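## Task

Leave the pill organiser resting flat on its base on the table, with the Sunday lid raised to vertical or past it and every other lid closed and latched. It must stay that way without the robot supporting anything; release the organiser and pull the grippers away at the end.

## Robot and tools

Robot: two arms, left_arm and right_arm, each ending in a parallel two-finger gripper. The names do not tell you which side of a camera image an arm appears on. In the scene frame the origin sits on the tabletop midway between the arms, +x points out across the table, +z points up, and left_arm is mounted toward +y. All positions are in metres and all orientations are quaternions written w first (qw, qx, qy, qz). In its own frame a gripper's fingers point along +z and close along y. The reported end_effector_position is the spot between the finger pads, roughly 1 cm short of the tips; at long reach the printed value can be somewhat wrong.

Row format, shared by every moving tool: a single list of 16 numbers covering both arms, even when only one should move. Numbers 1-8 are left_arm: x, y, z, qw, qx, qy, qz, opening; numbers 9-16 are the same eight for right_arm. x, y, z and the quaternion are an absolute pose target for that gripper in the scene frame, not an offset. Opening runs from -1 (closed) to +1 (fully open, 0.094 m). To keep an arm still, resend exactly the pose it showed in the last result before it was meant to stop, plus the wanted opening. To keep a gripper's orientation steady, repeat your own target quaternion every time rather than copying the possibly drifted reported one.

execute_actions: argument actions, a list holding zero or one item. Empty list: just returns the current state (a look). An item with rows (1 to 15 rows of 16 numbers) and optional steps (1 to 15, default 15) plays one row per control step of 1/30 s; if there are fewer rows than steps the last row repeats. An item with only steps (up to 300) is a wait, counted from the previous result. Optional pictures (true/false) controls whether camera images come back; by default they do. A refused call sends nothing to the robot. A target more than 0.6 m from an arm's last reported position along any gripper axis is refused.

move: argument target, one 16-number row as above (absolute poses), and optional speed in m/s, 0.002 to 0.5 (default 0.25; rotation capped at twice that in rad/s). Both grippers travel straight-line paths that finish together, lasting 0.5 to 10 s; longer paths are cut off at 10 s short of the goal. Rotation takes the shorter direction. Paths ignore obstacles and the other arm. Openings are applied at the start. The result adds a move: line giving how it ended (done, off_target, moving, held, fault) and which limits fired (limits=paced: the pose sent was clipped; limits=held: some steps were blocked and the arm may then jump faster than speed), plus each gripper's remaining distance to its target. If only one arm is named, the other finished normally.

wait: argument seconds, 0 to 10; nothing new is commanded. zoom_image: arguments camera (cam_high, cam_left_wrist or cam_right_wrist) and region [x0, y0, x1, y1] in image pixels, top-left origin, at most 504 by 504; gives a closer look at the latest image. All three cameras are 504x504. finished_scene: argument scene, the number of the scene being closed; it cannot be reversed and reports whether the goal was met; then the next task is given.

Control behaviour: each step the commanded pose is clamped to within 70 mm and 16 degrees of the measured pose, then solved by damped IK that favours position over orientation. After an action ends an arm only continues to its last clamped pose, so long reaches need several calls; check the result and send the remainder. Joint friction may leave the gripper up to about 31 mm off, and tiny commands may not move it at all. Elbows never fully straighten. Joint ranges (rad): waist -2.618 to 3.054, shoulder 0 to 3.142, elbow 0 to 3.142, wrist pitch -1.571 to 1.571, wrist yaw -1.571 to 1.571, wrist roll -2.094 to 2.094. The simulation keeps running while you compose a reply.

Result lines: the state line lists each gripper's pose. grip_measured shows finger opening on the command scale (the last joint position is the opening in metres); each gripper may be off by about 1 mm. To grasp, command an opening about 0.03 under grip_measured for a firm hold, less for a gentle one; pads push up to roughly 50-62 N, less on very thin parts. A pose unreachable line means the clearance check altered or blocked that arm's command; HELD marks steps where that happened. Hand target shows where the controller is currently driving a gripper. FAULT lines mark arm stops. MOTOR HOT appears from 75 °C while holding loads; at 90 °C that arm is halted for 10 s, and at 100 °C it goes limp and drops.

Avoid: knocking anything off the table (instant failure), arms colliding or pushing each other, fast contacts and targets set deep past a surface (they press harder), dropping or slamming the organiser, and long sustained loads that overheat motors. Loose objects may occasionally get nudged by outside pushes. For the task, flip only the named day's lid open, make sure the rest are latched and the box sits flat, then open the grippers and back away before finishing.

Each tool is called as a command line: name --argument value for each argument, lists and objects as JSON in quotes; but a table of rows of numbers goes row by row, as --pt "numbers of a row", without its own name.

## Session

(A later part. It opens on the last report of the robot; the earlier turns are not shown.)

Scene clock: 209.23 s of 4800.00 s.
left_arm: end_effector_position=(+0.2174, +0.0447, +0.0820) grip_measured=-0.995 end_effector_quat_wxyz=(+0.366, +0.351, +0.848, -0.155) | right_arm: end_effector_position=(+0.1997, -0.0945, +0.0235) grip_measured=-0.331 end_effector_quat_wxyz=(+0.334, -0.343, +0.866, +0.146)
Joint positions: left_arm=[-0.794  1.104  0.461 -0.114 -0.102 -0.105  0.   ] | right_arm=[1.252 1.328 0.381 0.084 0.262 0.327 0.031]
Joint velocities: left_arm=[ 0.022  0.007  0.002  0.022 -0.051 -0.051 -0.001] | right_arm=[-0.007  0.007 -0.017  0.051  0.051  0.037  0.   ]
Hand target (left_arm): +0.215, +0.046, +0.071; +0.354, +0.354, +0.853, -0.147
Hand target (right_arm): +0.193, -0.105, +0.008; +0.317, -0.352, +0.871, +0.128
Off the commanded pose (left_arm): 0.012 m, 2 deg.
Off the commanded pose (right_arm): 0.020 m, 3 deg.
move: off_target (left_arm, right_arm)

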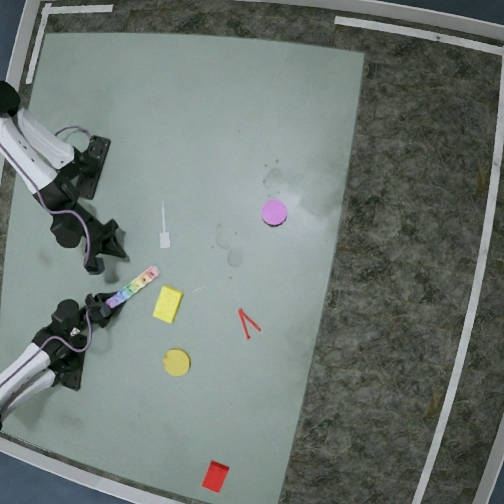

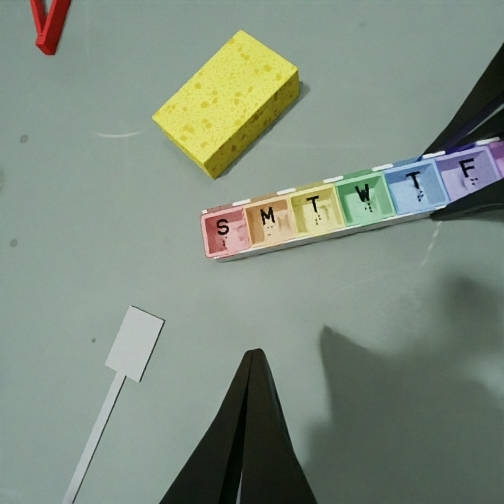

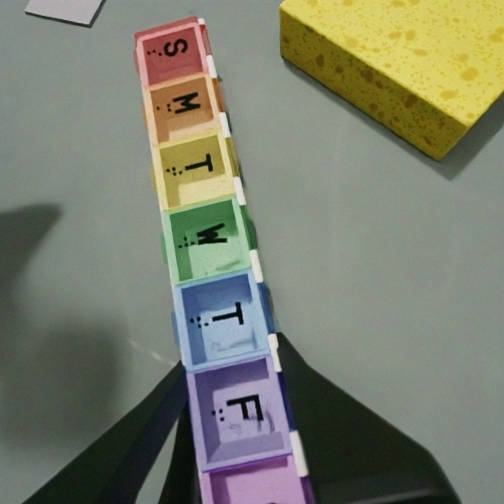

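move --target '[0.235,0.043,0.035,0.462,0.332,0.8,-0.191,-1,0.198,-0.097,0.019,0.325,-0.348,0.868,0.138,-0.4]' --speed 0.1

Scene clock: 233.60 s of 4800.00 s.
left_arm: end_effector_position=(+0.2397, +0.0338, +0.0522) grip_measured=-0.995 end_effector_quat_wxyz=(+0.480, +0.326, +0.790, -0.200) | right_arm: end_effector_position=(+0.1997, -0.0945, +0.0235) grip_measured=-0.331 end_effector_quat_wxyz=(+0.334, -0.343, +0.866, +0.146)
Joint positions: left_arm=[-0.758  1.398  0.186  0.732 -0.099 -0.056  0.   ] | right_arm=[1.252 1.328 0.381 0.084 0.262 0.327 0.031]
Joint velocities: left_arm=[-0.017 -0.012  0.002 -0.022 -0.051  0.022  0.   ] | right_arm=[-0.002 -0.007 -0.007 -0.022  0.051  0.007  0.   ]
Hand target (left_arm): +0.235, +0.043, +0.036; +0.462, +0.332, +0.800, -0.190
Hand target (right_arm): +0.198, -0.097, +0.019; +0.325, -0.348, +0.868, +0.138
Off the commanded pose (left_arm): 0.020 m, 3 deg.
Off the commanded pose (right_arm): 0.005 m, 2 deg.
After step 90, 19.47 s passed at rest.
move: off_target (left_arm)

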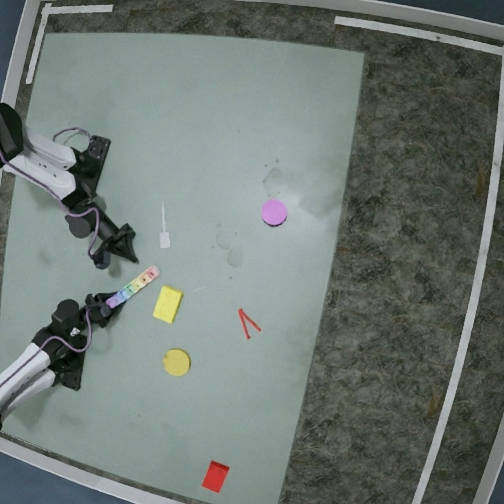

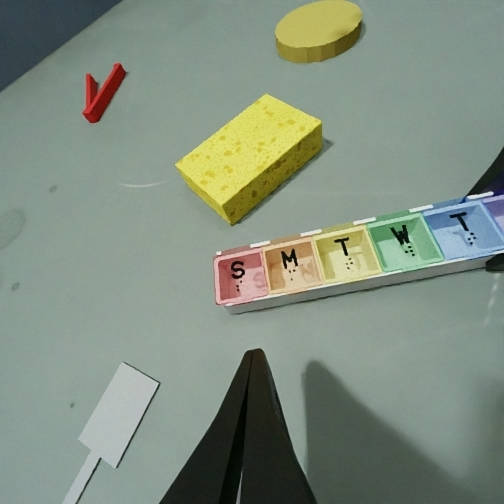

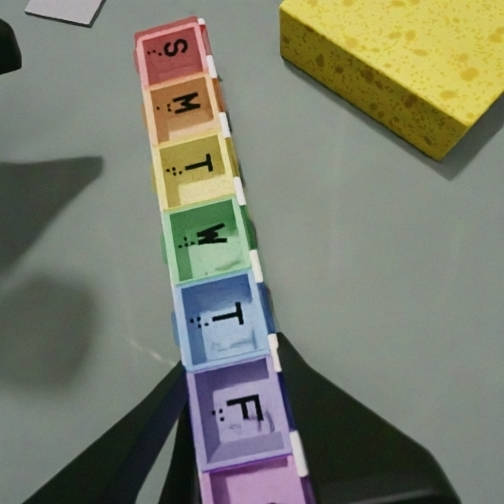

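zoom_image --camera "cam_left_wrist" --region '[190, 220, 350, 380]'

zoom_image --camera "cam_right_wrist" --region '[80, 0, 260, 180]'

Region (190, 220, 350, 380) of cam_left_wrist's 504x504 image, scaled by 3.150, with more detail than that image has.

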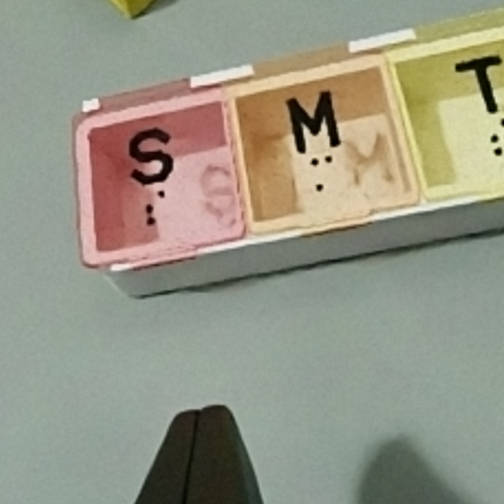

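Region (80, 0, 260, 180) of cam_right_wrist's 504x504 image, scaled by 2.800, with more detail than that image has.

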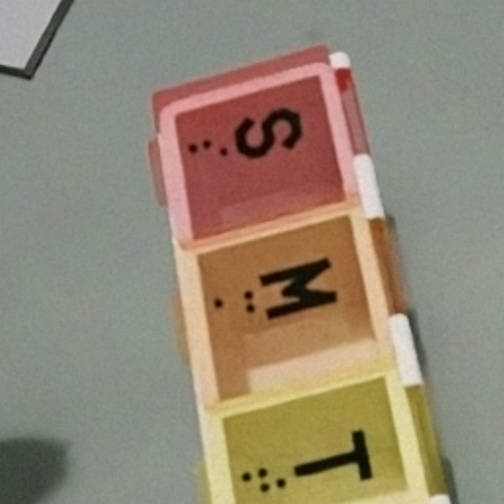

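move --target '[0.254,0.024,0.008,0.462,0.332,0.8,-0.191,-1,0.198,-0.097,0.019,0.325,-0.348,0.868,0.138,-0.4]' --speed 0.05

Scene clock: 260.47 s of 4800.00 s.
left_arm: end_effector_position=(+0.2496, +0.0261, +0.0122) grip_measured=-0.995 end_effector_quat_wxyz=(+0.464, +0.330, +0.799, -0.193) | right_arm: end_effector_position=(+0.1997, -0.0945, +0.0235) grip_measured=-0.331 end_effector_quat_wxyz=(+0.334, -0.343, +0.866, +0.146)
Joint positions: left_arm=[-0.742  1.714  0.21   0.983 -0.084 -0.05   0.   ] | right_arm=[1.252 1.328 0.381 0.084 0.262 0.327 0.031]
Joint velocities: left_arm=[ 0.012 -0.032  0.002 -0.007  0.007 -0.007 -0.001] | right_arm=[ 0.002 -0.007 -0.012  0.007  0.051 -0.066  0.001]
Hand target (left_arm): +0.254, +0.024, +0.009; +0.462, +0.332, +0.800, -0.191
Hand target (right_arm): +0.198, -0.097, +0.019; +0.325, -0.348, +0.868, +0.138
Off the commanded pose (left_arm): 0.006 m, 0 deg.
Off the commanded pose (right_arm): 0.005 m, 2 deg.
After step 90, 22.40 s passed at rest.
move: done

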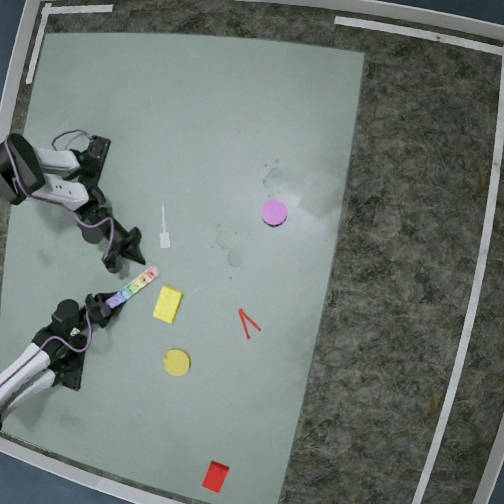

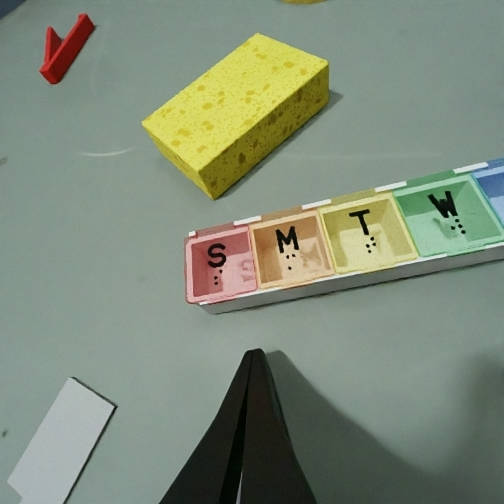

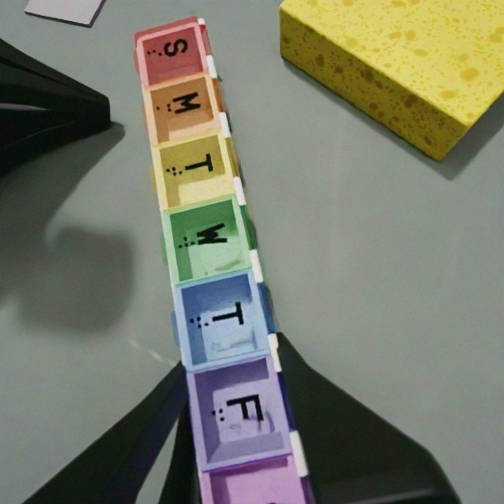

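move --target '[0.268,0.030,0.009,0.462,0.332,0.8,-0.191,-1,0.198,-0.097,0.019,0.325,-0.348,0.868,0.138,-0.4]' --speed 0.04

Scene clock: 269.27 s of 4800.00 s.
left_arm: end_effector_position=(+0.2639, +0.0315, +0.0135) grip_measured=-0.995 end_effector_quat_wxyz=(+0.466, +0.329, +0.798, -0.193) | right_arm: end_effector_position=(+0.1997, -0.0945, +0.0235) grip_measured=-0.331 end_effector_quat_wxyz=(+0.334, -0.343, +0.866, +0.146)
Joint positions: left_arm=[-0.673  1.726  0.228  0.985 -0.026 -0.017  0.   ] | right_arm=[1.252 1.328 0.381 0.084 0.262 0.327 0.031]
Joint velocities: left_arm=[ 0.002 -0.002  0.002 -0.022  0.051 -0.022 -0.001] | right_arm=[ 0.012  0.007 -0.002 -0.022  0.022 -0.022 -0.001]
Hand target (left_arm): +0.268, +0.030, +0.009; +0.462, +0.332, +0.800, -0.191
Hand target (right_arm): +0.198, -0.097, +0.019; +0.325, -0.348, +0.868, +0.138
Off the commanded pose (left_arm): 0.006 m, 1 deg.
Off the commanded pose (right_arm): 0.005 m, 2 deg.
After step 90, 4.97 s passed at rest.
move: done

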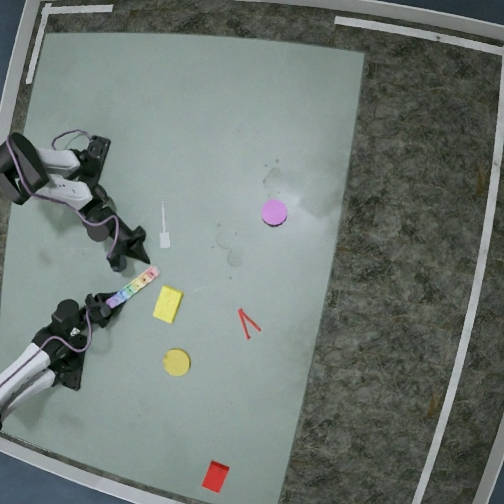

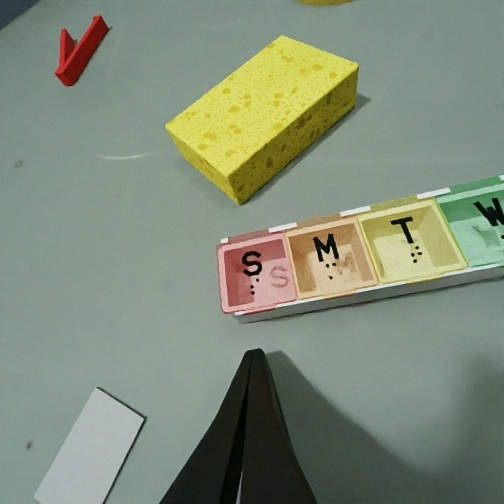

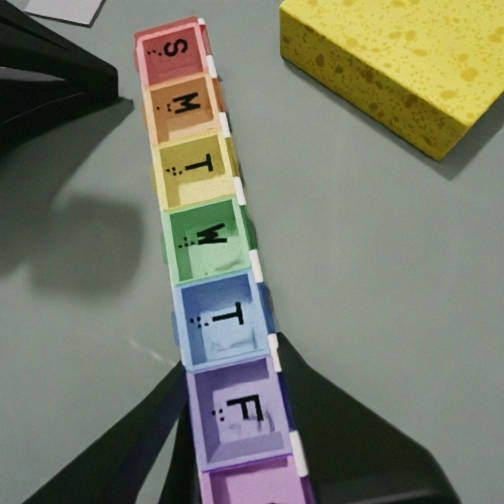

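move --target '[0.277,0.015,0.009,0.462,0.332,0.8,-0.191,-1,0.198,-0.097,0.019,0.325,-0.348,0.868,0.138,-0.4]' --speed 0.03

Scene clock: 280.00 s of 4800.00 s.
left_arm: end_effector_position=(+0.2758, +0.0184, +0.0169) grip_measured=-0.995 end_effector_quat_wxyz=(+0.472, +0.328, +0.795, -0.196) | right_arm: end_effector_position=(+0.2013, -0.0958, +0.0237) grip_measured=-0.331 end_effector_quat_wxyz=(+0.337, -0.339, +0.867, +0.142)
Joint positions: left_arm=[-0.673  1.766  0.291  0.977 -0.024 -0.016  0.   ] | right_arm=[1.252 1.328 0.381 0.083 0.274 0.331 0.031]
Joint velocities: left_arm=[-0.017  0.002 -0.002 -0.022  0.022  0.081 -0.001] | right_arm=[-0.027 -0.002 -0.012 -0.066 -0.051 -0.037  0.001]
Hand target (left_arm): +0.277, +0.015, +0.009; +0.462, +0.332, +0.800, -0.191
Hand target (right_arm): +0.198, -0.097, +0.019; +0.325, -0.348, +0.868, +0.138
Off the commanded pose (left_arm): 0.009 m, 1 deg.
Off the commanded pose (right_arm): 0.006 m, 2 deg.
After step 90, 6.77 s passed at rest.
move: done

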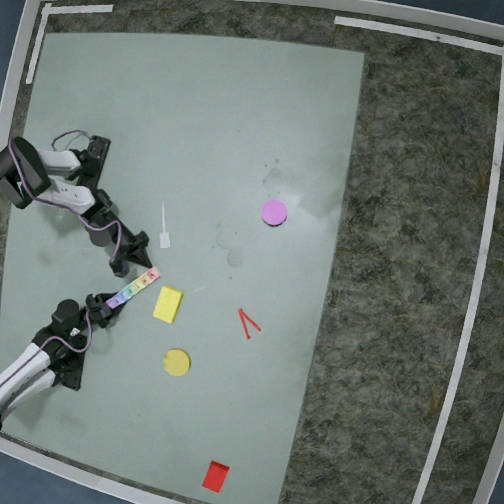

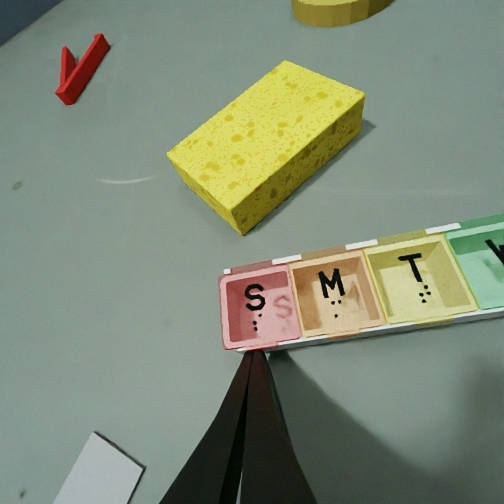

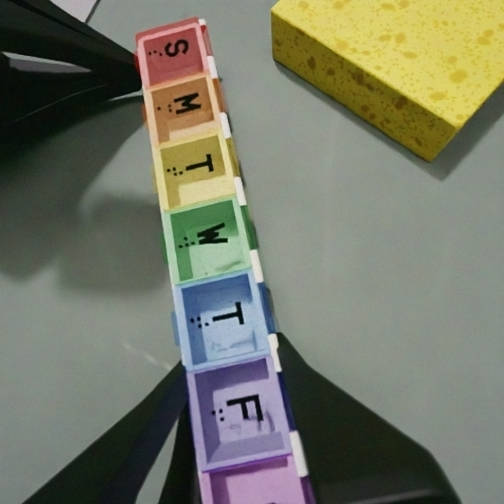

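zoom_image --camera "cam_left_wrist" --region '[200, 260, 340, 400]'

zoom_image --camera "cam_right_wrist" --region '[80, 0, 240, 160]'

Region (200, 260, 340, 400) of cam_left_wrist's 504x504 image, scaled by 3.600, with more detail than that image has.

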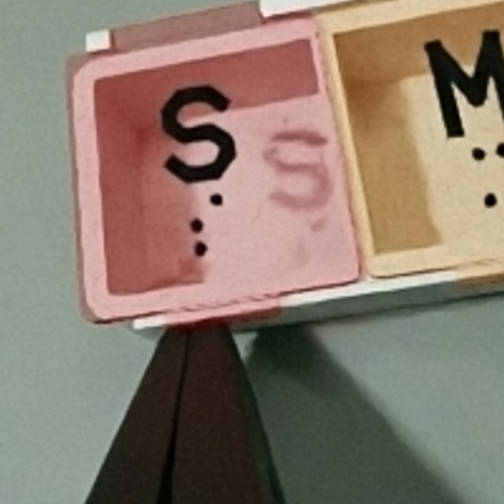

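Region (80, 0, 240, 160) of cam_right_wrist's 504x504 image, scaled by 3.150, with more detail than that image has.

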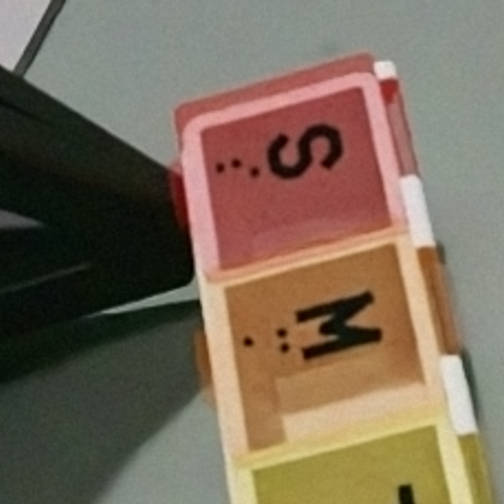

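move --target '[0.279,0.014,0.03,0.462,0.332,0.8,-0.191,-1,0.198,-0.097,0.019,0.325,-0.348,0.868,0.138,-0.4]' --speed 0.02

Scene clock: 289.73 s of 4800.00 s.
left_arm: end_effector_position=(+0.2749, +0.0193, +0.0206) grip_measured=-0.995 end_effector_quat_wxyz=(+0.454, +0.332, +0.805, -0.189) | right_arm: end_effector_position=(+0.2015, -0.0959, +0.0237) grip_measured=-0.331 end_effector_quat_wxyz=(+0.337, -0.339, +0.867, +0.141)
Joint positions: left_arm=[-0.673  1.688  0.318  0.828 -0.024 -0.016  0.   ] | right_arm=[1.252 1.328 0.381 0.083 0.275 0.332 0.031]
Joint velocities: left_arm=[-0.007 -0.007  0.002 -0.051 -0.022  0.007 -0.001] | right_arm=[ 0.007  0.012  0.002 -0.022  0.007 -0.007  0.   ]
Hand target (left_arm): +0.279, +0.014, +0.030; +0.462, +0.332, +0.800, -0.191
Hand target (right_arm): +0.198, -0.097, +0.019; +0.325, -0.348, +0.868, +0.138
Off the commanded pose (left_arm): 0.012 m, 1 deg.
Off the commanded pose (right_arm): 0.006 m, 2 deg.
After step 90, 5.70 s passed at rest.
move: off_target (left_arm)

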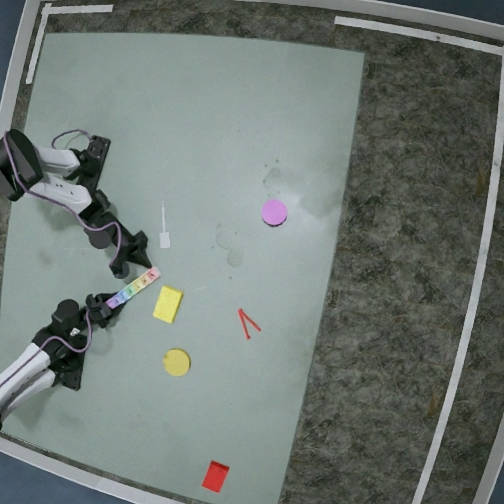

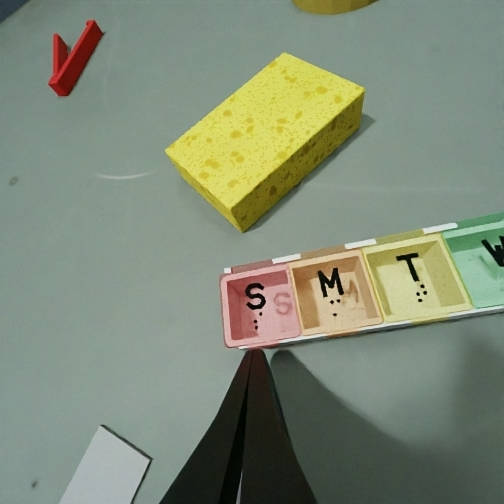

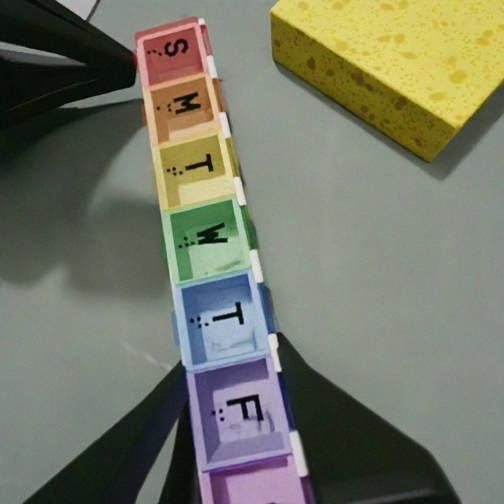

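zoom_image --camera "cam_right_wrist" --region '[80, 0, 240, 160]'

zoom_image --camera "cam_left_wrist" --region '[200, 260, 340, 400]'

Region (80, 0, 240, 160) of cam_right_wrist's 504x504 image, scaled by 3.150, with more detail than that image has.

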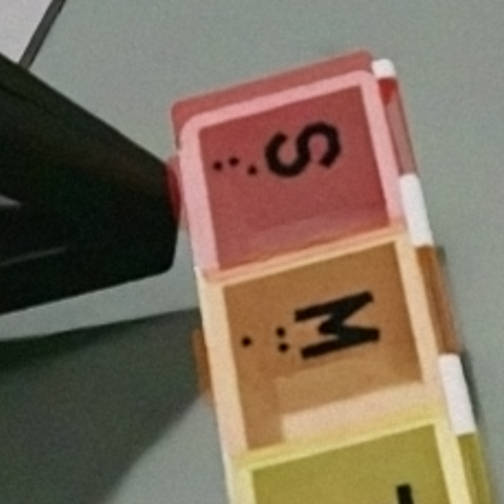

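Region (200, 260, 340, 400) of cam_left_wrist's 504x504 image, scaled by 3.600, with more detail than that image has.

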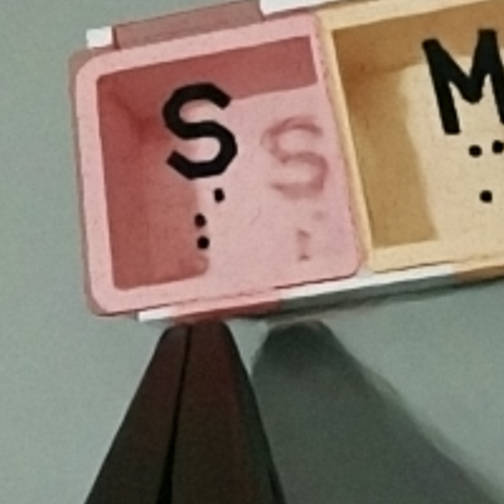

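move --target '[0.273,0.021,0.004,0.50,0.322,0.777,-0.207,-1,0.198,-0.097,0.019,0.325,-0.348,0.868,0.138,-0.4]' --speed 0.03

move --target '[0.287,0.005,0.004,0.50,0.322,0.777,-0.207,-1,0.198,-0.097,0.019,0.325,-0.348,0.868,0.138,-0.4]' --speed 0.02

zoom_image --camera "cam_right_wrist" --region '[80, 0, 240, 160]'

zoom_image --camera "cam_left_wrist" --region '[200, 260, 340, 400]'

Scene clock: 304.33 s of 4800.00 s.
left_arm: end_effector_position=(+0.2786, +0.0154, +0.0141) grip_measured=-0.995 end_effector_quat_wxyz=(+0.508, +0.318, +0.772, -0.213) | right_arm: end_effector_position=(+0.2031, -0.0974, +0.0238) grip_measured=-0.331 end_effector_quat_wxyz=(+0.340, -0.335, +0.868, +0.137)
Joint positions: left_arm=[-0.673  1.93   0.261  1.263 -0.024 -0.016  0.   ] | right_arm=[1.252 1.328 0.381 0.081 0.287 0.335 0.031]
Joint velocities: left_arm=[-0.007  0.012 -0.017  0.081  0.037 -0.007 -0.001] | right_arm=[-0.002 -0.007 -0.017  0.022 -0.007  0.007  0.001]
Hand target (left_arm): +0.273, +0.021, +0.005; +0.500, +0.323, +0.777, -0.206
Hand target (right_arm): +0.198, -0.097, +0.019; +0.325, -0.348, +0.868, +0.138
Off the commanded pose (left_arm): 0.013 m, 1 deg.
Off the commanded pose (right_arm): 0.007 m, 2 deg.
After step 90, 9.43 s passed at rest.
move: off_target (left_arm)

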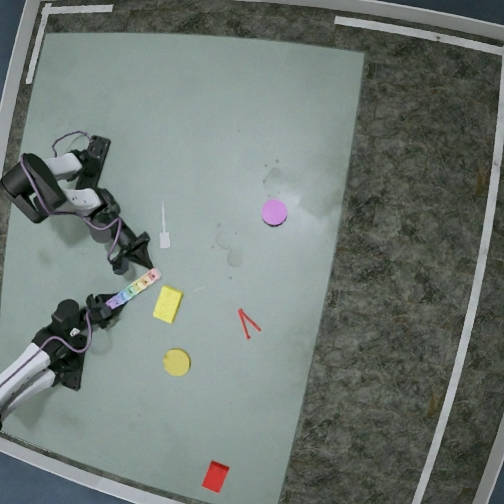

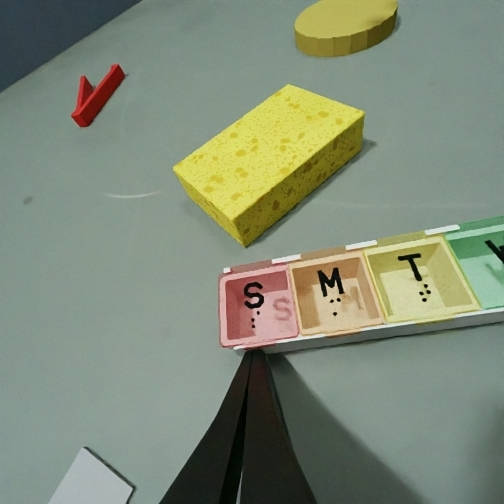

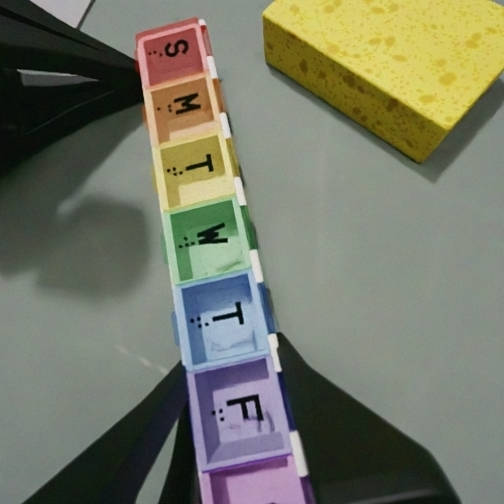

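Scene clock: 305.53 s of 4800.00 s.
left_arm: end_effector_position=(+0.2846, +0.0096, +0.0129) grip_measured=-0.995 end_effector_quat_wxyz=(+0.509, +0.317, +0.772, -0.212) | right_arm: end_effector_position=(+0.2056, -0.1001, +0.0239) grip_measured=-0.331 end_effector_quat_wxyz=(+0.344, -0.326, +0.871, +0.130)
Joint positions: left_arm=[-0.673  1.951  0.294  1.253 -0.026 -0.016  0.   ] | right_arm=[1.252 1.328 0.381 0.076 0.308 0.349 0.031]
Joint velocities: left_arm=[-0.002 -0.012  0.007  0.081 -0.037 -0.007 -0.   ] | right_arm=[-0.012 -0.007 -0.002 -0.007 -0.037 -0.066  0.   ]
Hand target (left_arm): +0.287, +0.005, +0.005; +0.500, +0.322, +0.777, -0.207
Hand target (right_arm): +0.198, -0.097, +0.019; +0.326, -0.348, +0.868, +0.138
Off the commanded pose (left_arm): 0.010 m, 1 deg.
Off the commanded pose (right_arm): 0.010 m, 3 deg.
move: off_target (right_arm)

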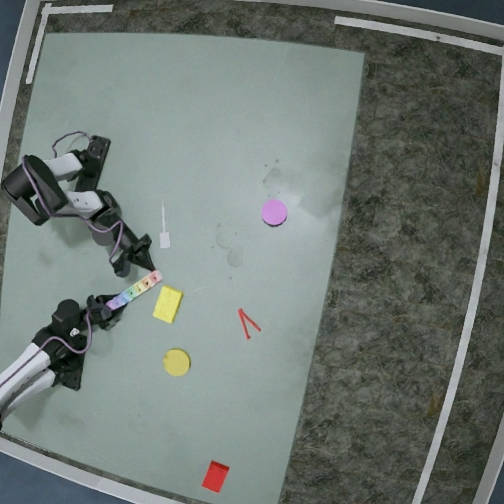

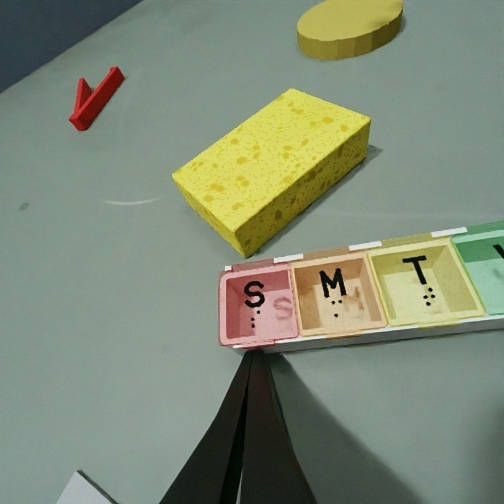

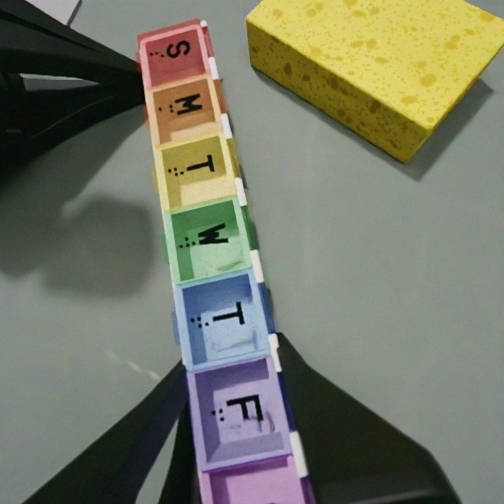

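Region (80, 0, 240, 160) of cam_right_wrist's 504x504 image, scaled by 3.150, with more detail than that image has.

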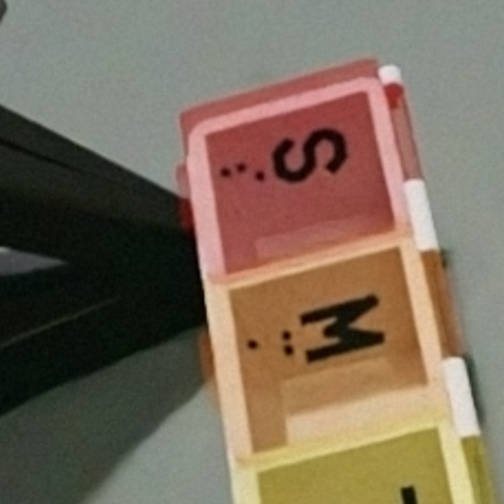

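Region (200, 260, 340, 400) of cam_left_wrist's 504x504 image, scaled by 3.600, with more detail than that image has.

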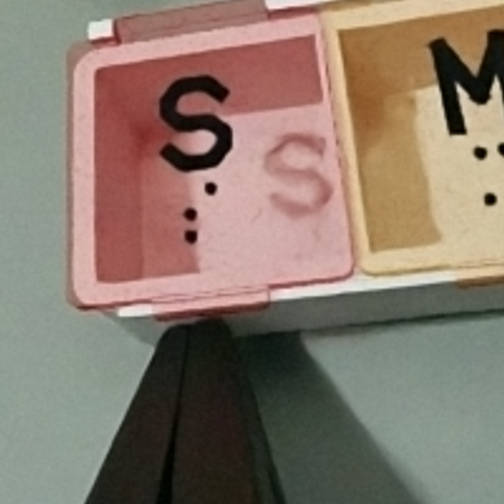

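move --target '[0.290,0.002,0.032,0.50,0.322,0.777,-0.207,-1,0.200,-0.097,0.019,0.325,-0.348,0.868,0.138,-0.4]' --speed 0.02

zoom_image --camera "cam_right_wrist" --region '[80, 0, 240, 160]'

zoom_image --camera "cam_left_wrist" --region '[180, 240, 340, 400]'

Scene clock: 314.00 s of 4800.00 s.
left_arm: end_effector_position=(+0.2835, +0.0109, +0.0176) grip_measured=-0.995 end_effector_quat_wxyz=(+0.484, +0.324, +0.788, -0.201) | right_arm: end_effector_position=(+0.2056, -0.1001, +0.0235) grip_measured=-0.331 end_effector_quat_wxyz=(+0.342, -0.328, +0.871, +0.132)
Joint positions: left_arm=[-0.673  1.825  0.317  1.04  -0.027 -0.016  0.   ] | right_arm=[1.247 1.328 0.381 0.076 0.298 0.344 0.031]
Joint velocities: left_arm=[-0.012  0.017  0.012 -0.007 -0.037  0.007  0.   ] | right_arm=[-0.002  0.002 -0.017  0.022  0.007 -0.007 -0.001]
Hand target (left_arm): +0.290, +0.003, +0.032; +0.500, +0.322, +0.777, -0.207
Hand target (right_arm): +0.200, -0.097, +0.019; +0.326, -0.348, +0.868, +0.138
Off the commanded pose (left_arm): 0.018 m, 2 deg.
Off the commanded pose (right_arm): 0.008 m, 3 deg.
After step 90, 3.73 s passed at rest.
move: off_target (left_arm, right_arm)

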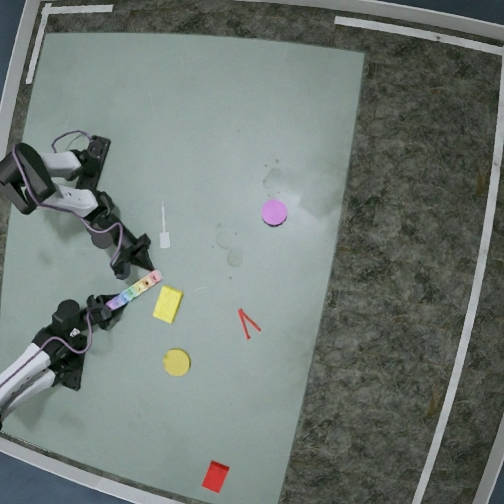

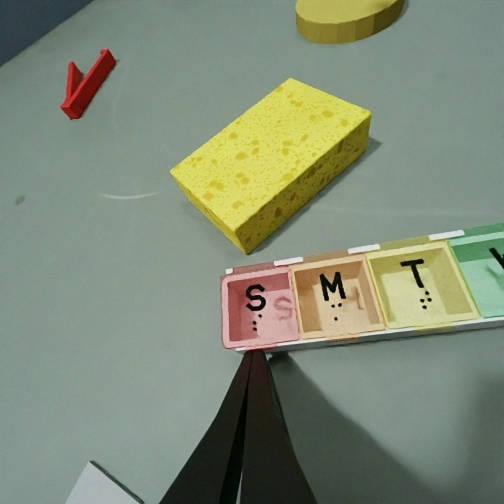

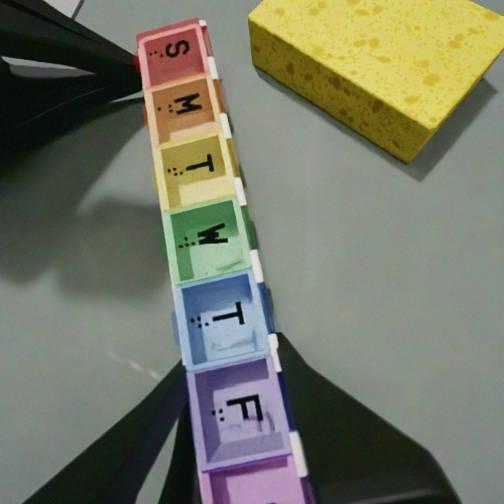

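Region (80, 0, 240, 160) of cam_right_wrist's 504x504 image, scaled by 3.150, with more detail than that image has.

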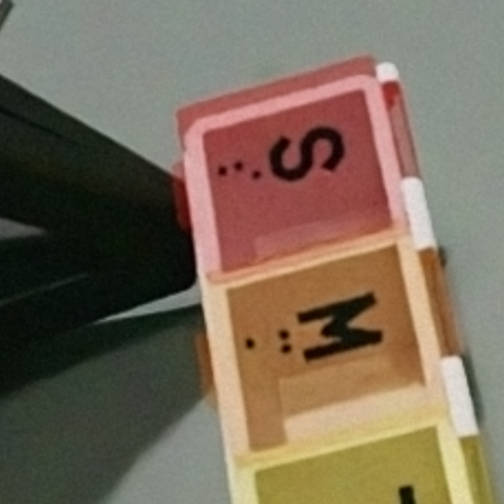

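Region (180, 240, 340, 400) of cam_left_wrist's 504x504 image, scaled by 3.150, with more detail than that image has.

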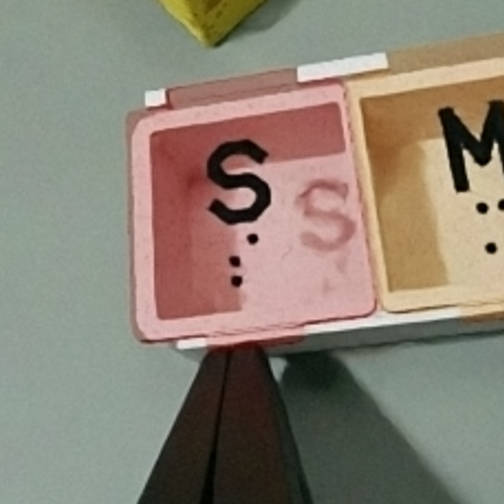

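move --target '[0.292,0.000,0.055,0.50,0.322,0.777,-0.207,-1,0.200,-0.097,0.019,0.325,-0.348,0.868,0.138,-0.4]' --speed 0.02

zoom_image --camera "cam_right_wrist" --region '[60, 0, 260, 200]'

Scene clock: 332.97 s of 4800.00 s.
left_arm: end_effector_position=(+0.2907, +0.0034, +0.0494) grip_measured=-0.995 end_effector_quat_wxyz=(+0.499, +0.320, +0.778, -0.207) | right_arm: end_effector_position=(+0.2030, -0.0974, +0.0234) grip_measured=-0.331 end_effector_quat_wxyz=(+0.338, -0.337, +0.868, +0.138)
Joint positions: left_arm=[-0.673  1.692  0.359  0.905 -0.027 -0.016  0.   ] | right_arm=[1.247 1.328 0.381 0.081 0.277 0.33  0.031]
Joint velocities: left_arm=[-0.012 -0.007 -0.017 -0.007  0.037  0.037 -0.001] | right_arm=[-0.007  0.012 -0.007  0.007  0.081  0.007 -0.001]
Hand target (left_arm): +0.292, +0.000, +0.055; +0.500, +0.322, +0.777, -0.207
Hand target (right_arm): +0.200, -0.097, +0.019; +0.325, -0.348, +0.869, +0.138
Off the commanded pose (left_arm): 0.007 m, 0 deg.
Off the commanded pose (right_arm): 0.005 m, 2 deg.
After step 90, 13.73 s passed at rest.
move: done

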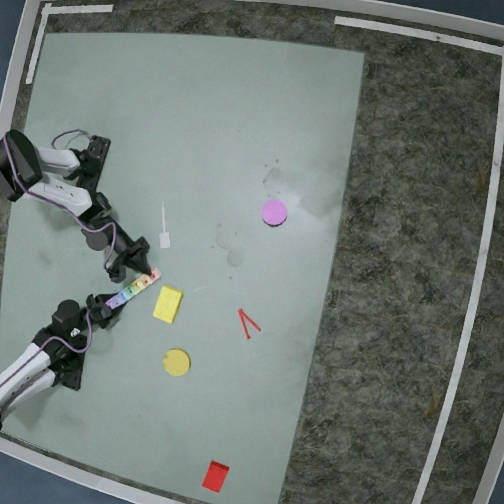

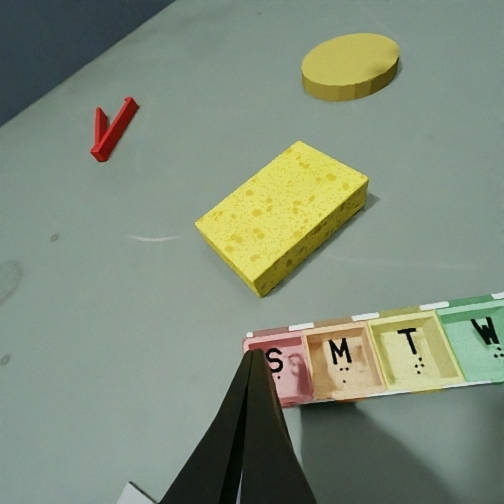

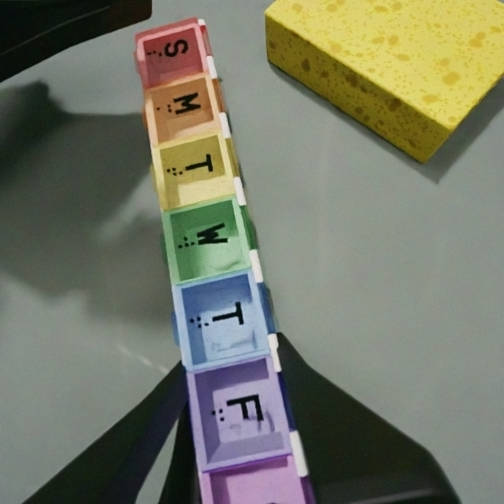

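Region (60, 0, 260, 200) of cam_right_wrist's 504x504 image, scaled by 2.520, with more detail than that image has.

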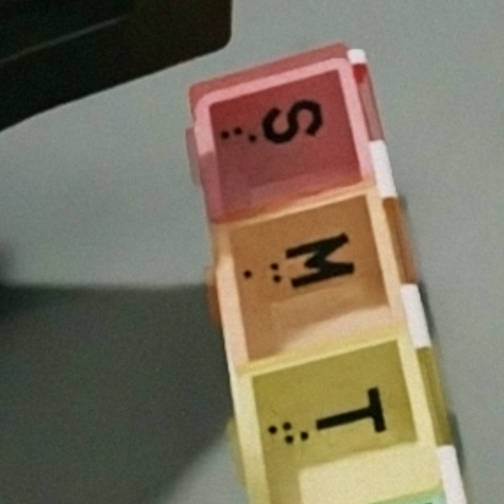

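move --target '[0.245,0.05,0.07,0.219,-0.313,0.757,-0.530,-0.5,0.200,-0.097,0.019,0.325,-0.348,0.868,0.138,-0.4]' --speed 0.2

move --target '[0.262,0.028,0.022,0.219,-0.313,0.757,-0.530,-0.5,0.200,-0.097,0.019,0.325,-0.348,0.868,0.138,-0.4]' --speed 0.06

Scene clock: 373.73 s of 4800.00 s.
left_arm: end_effector_position=(+0.2507, +0.0445, +0.0732) grip_measured=-0.502 end_effector_quat_wxyz=(+0.222, -0.307, +0.755, -0.535) | right_arm: end_effector_position=(+0.2028, -0.0970, +0.0235) grip_measured=-0.331 end_effector_quat_wxyz=(+0.338, -0.338, +0.867, +0.140)
Joint positions: left_arm=[-0.673  1.414  0.114  0.964 -0.022 -1.571  0.023] | right_arm=[1.247 1.328 0.381 0.082 0.275 0.329 0.031]
Joint velocities: left_arm=[-0.002 -0.007  0.017 -0.007 -0.037 -0.066  0.   ] | right_arm=[ 0.002  0.007 -0.002 -0.007 -0.022 -0.007  0.   ]
Hand target (left_arm): +0.245, +0.049, +0.069; +0.219, -0.312, +0.757, -0.530
Hand target (right_arm): +0.200, -0.097, +0.019; +0.325, -0.348, +0.868, +0.138
Off the commanded pose (left_arm): 0.009 m, 1 deg.
Off the commanded pose (right_arm): 0.005 m, 2 deg.
After step 90, 33.33 s passed at rest.
move: done

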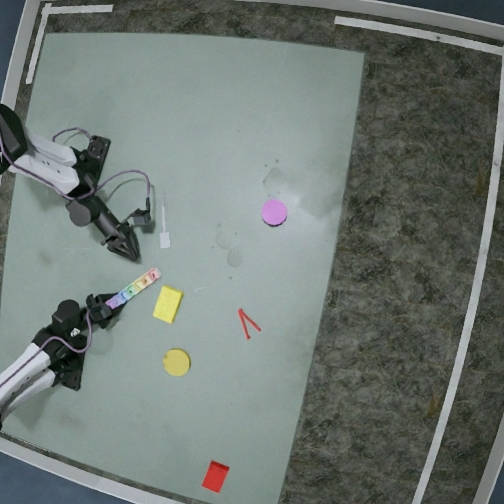

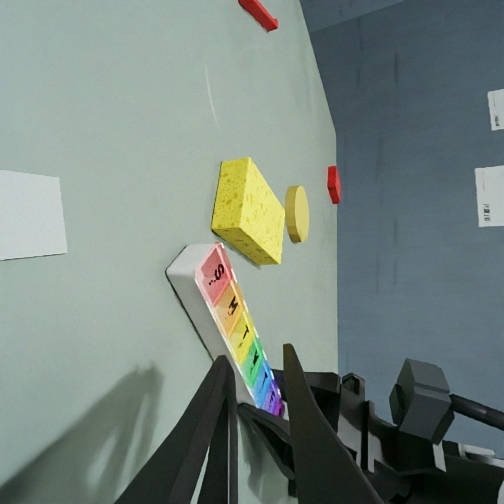

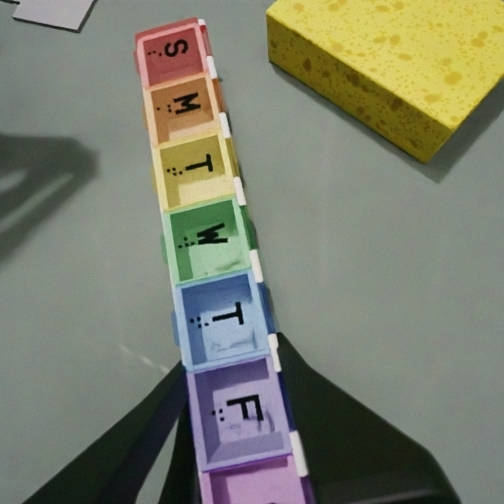

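Scene clock: 375.27 s of 4800.00 s.
left_arm: end_effector_position=(+0.2606, +0.0332, +0.0265) grip_measured=-0.502 end_effector_quat_wxyz=(+0.221, -0.312, +0.757, -0.530) | right_arm: end_effector_position=(+0.2027, -0.0968, +0.0235) grip_measured=-0.331 end_effector_quat_wxyz=(+0.337, -0.338, +0.867, +0.140)
Joint positions: left_arm=[-0.679  1.909  0.14   1.421 -0.032 -1.578  0.023] | right_arm=[1.247 1.328 0.381 0.082 0.274 0.329 0.031]
Joint velocities: left_arm=[ 0.002 -0.002  0.007 -0.007  0.037  0.022  0.001] | right_arm=[-0.002  0.002 -0.007 -0.022 -0.037 -0.037 -0.   ]
Hand target (left_arm): +0.262, +0.028, +0.024; +0.219, -0.313, +0.757, -0.530
Hand target (right_arm): +0.200, -0.097, +0.019; +0.325, -0.348, +0.868, +0.138
Off the commanded pose (left_arm): 0.007 m, 0 deg.
Off the commanded pose (right_arm): 0.005 m, 2 deg.
move: done

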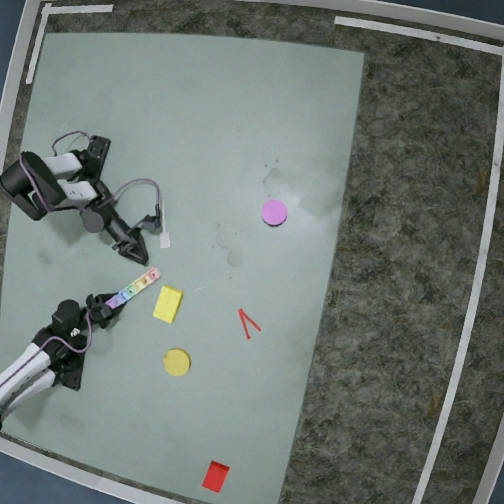

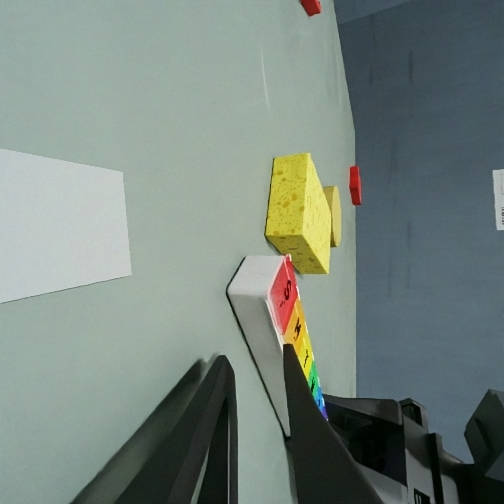

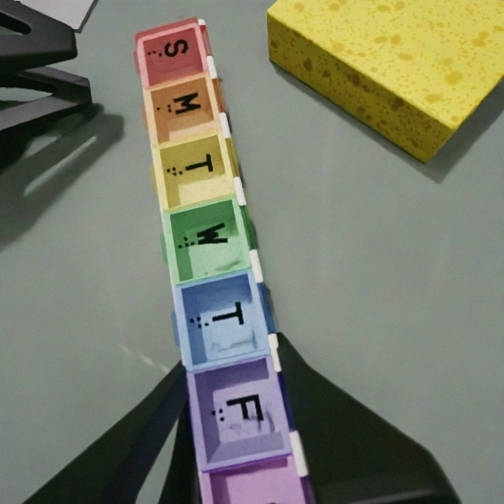

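zoom_image --camera "cam_left_wrist" --region '[190, 230, 350, 410]'

Region (190, 230, 350, 410) of cam_left_wrist's 504x504 image, scaled by 2.800, with more detail than that image has.

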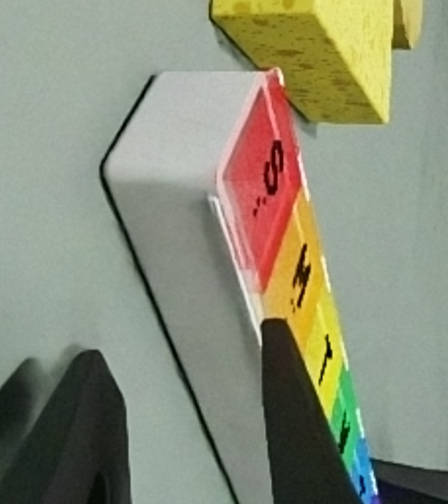

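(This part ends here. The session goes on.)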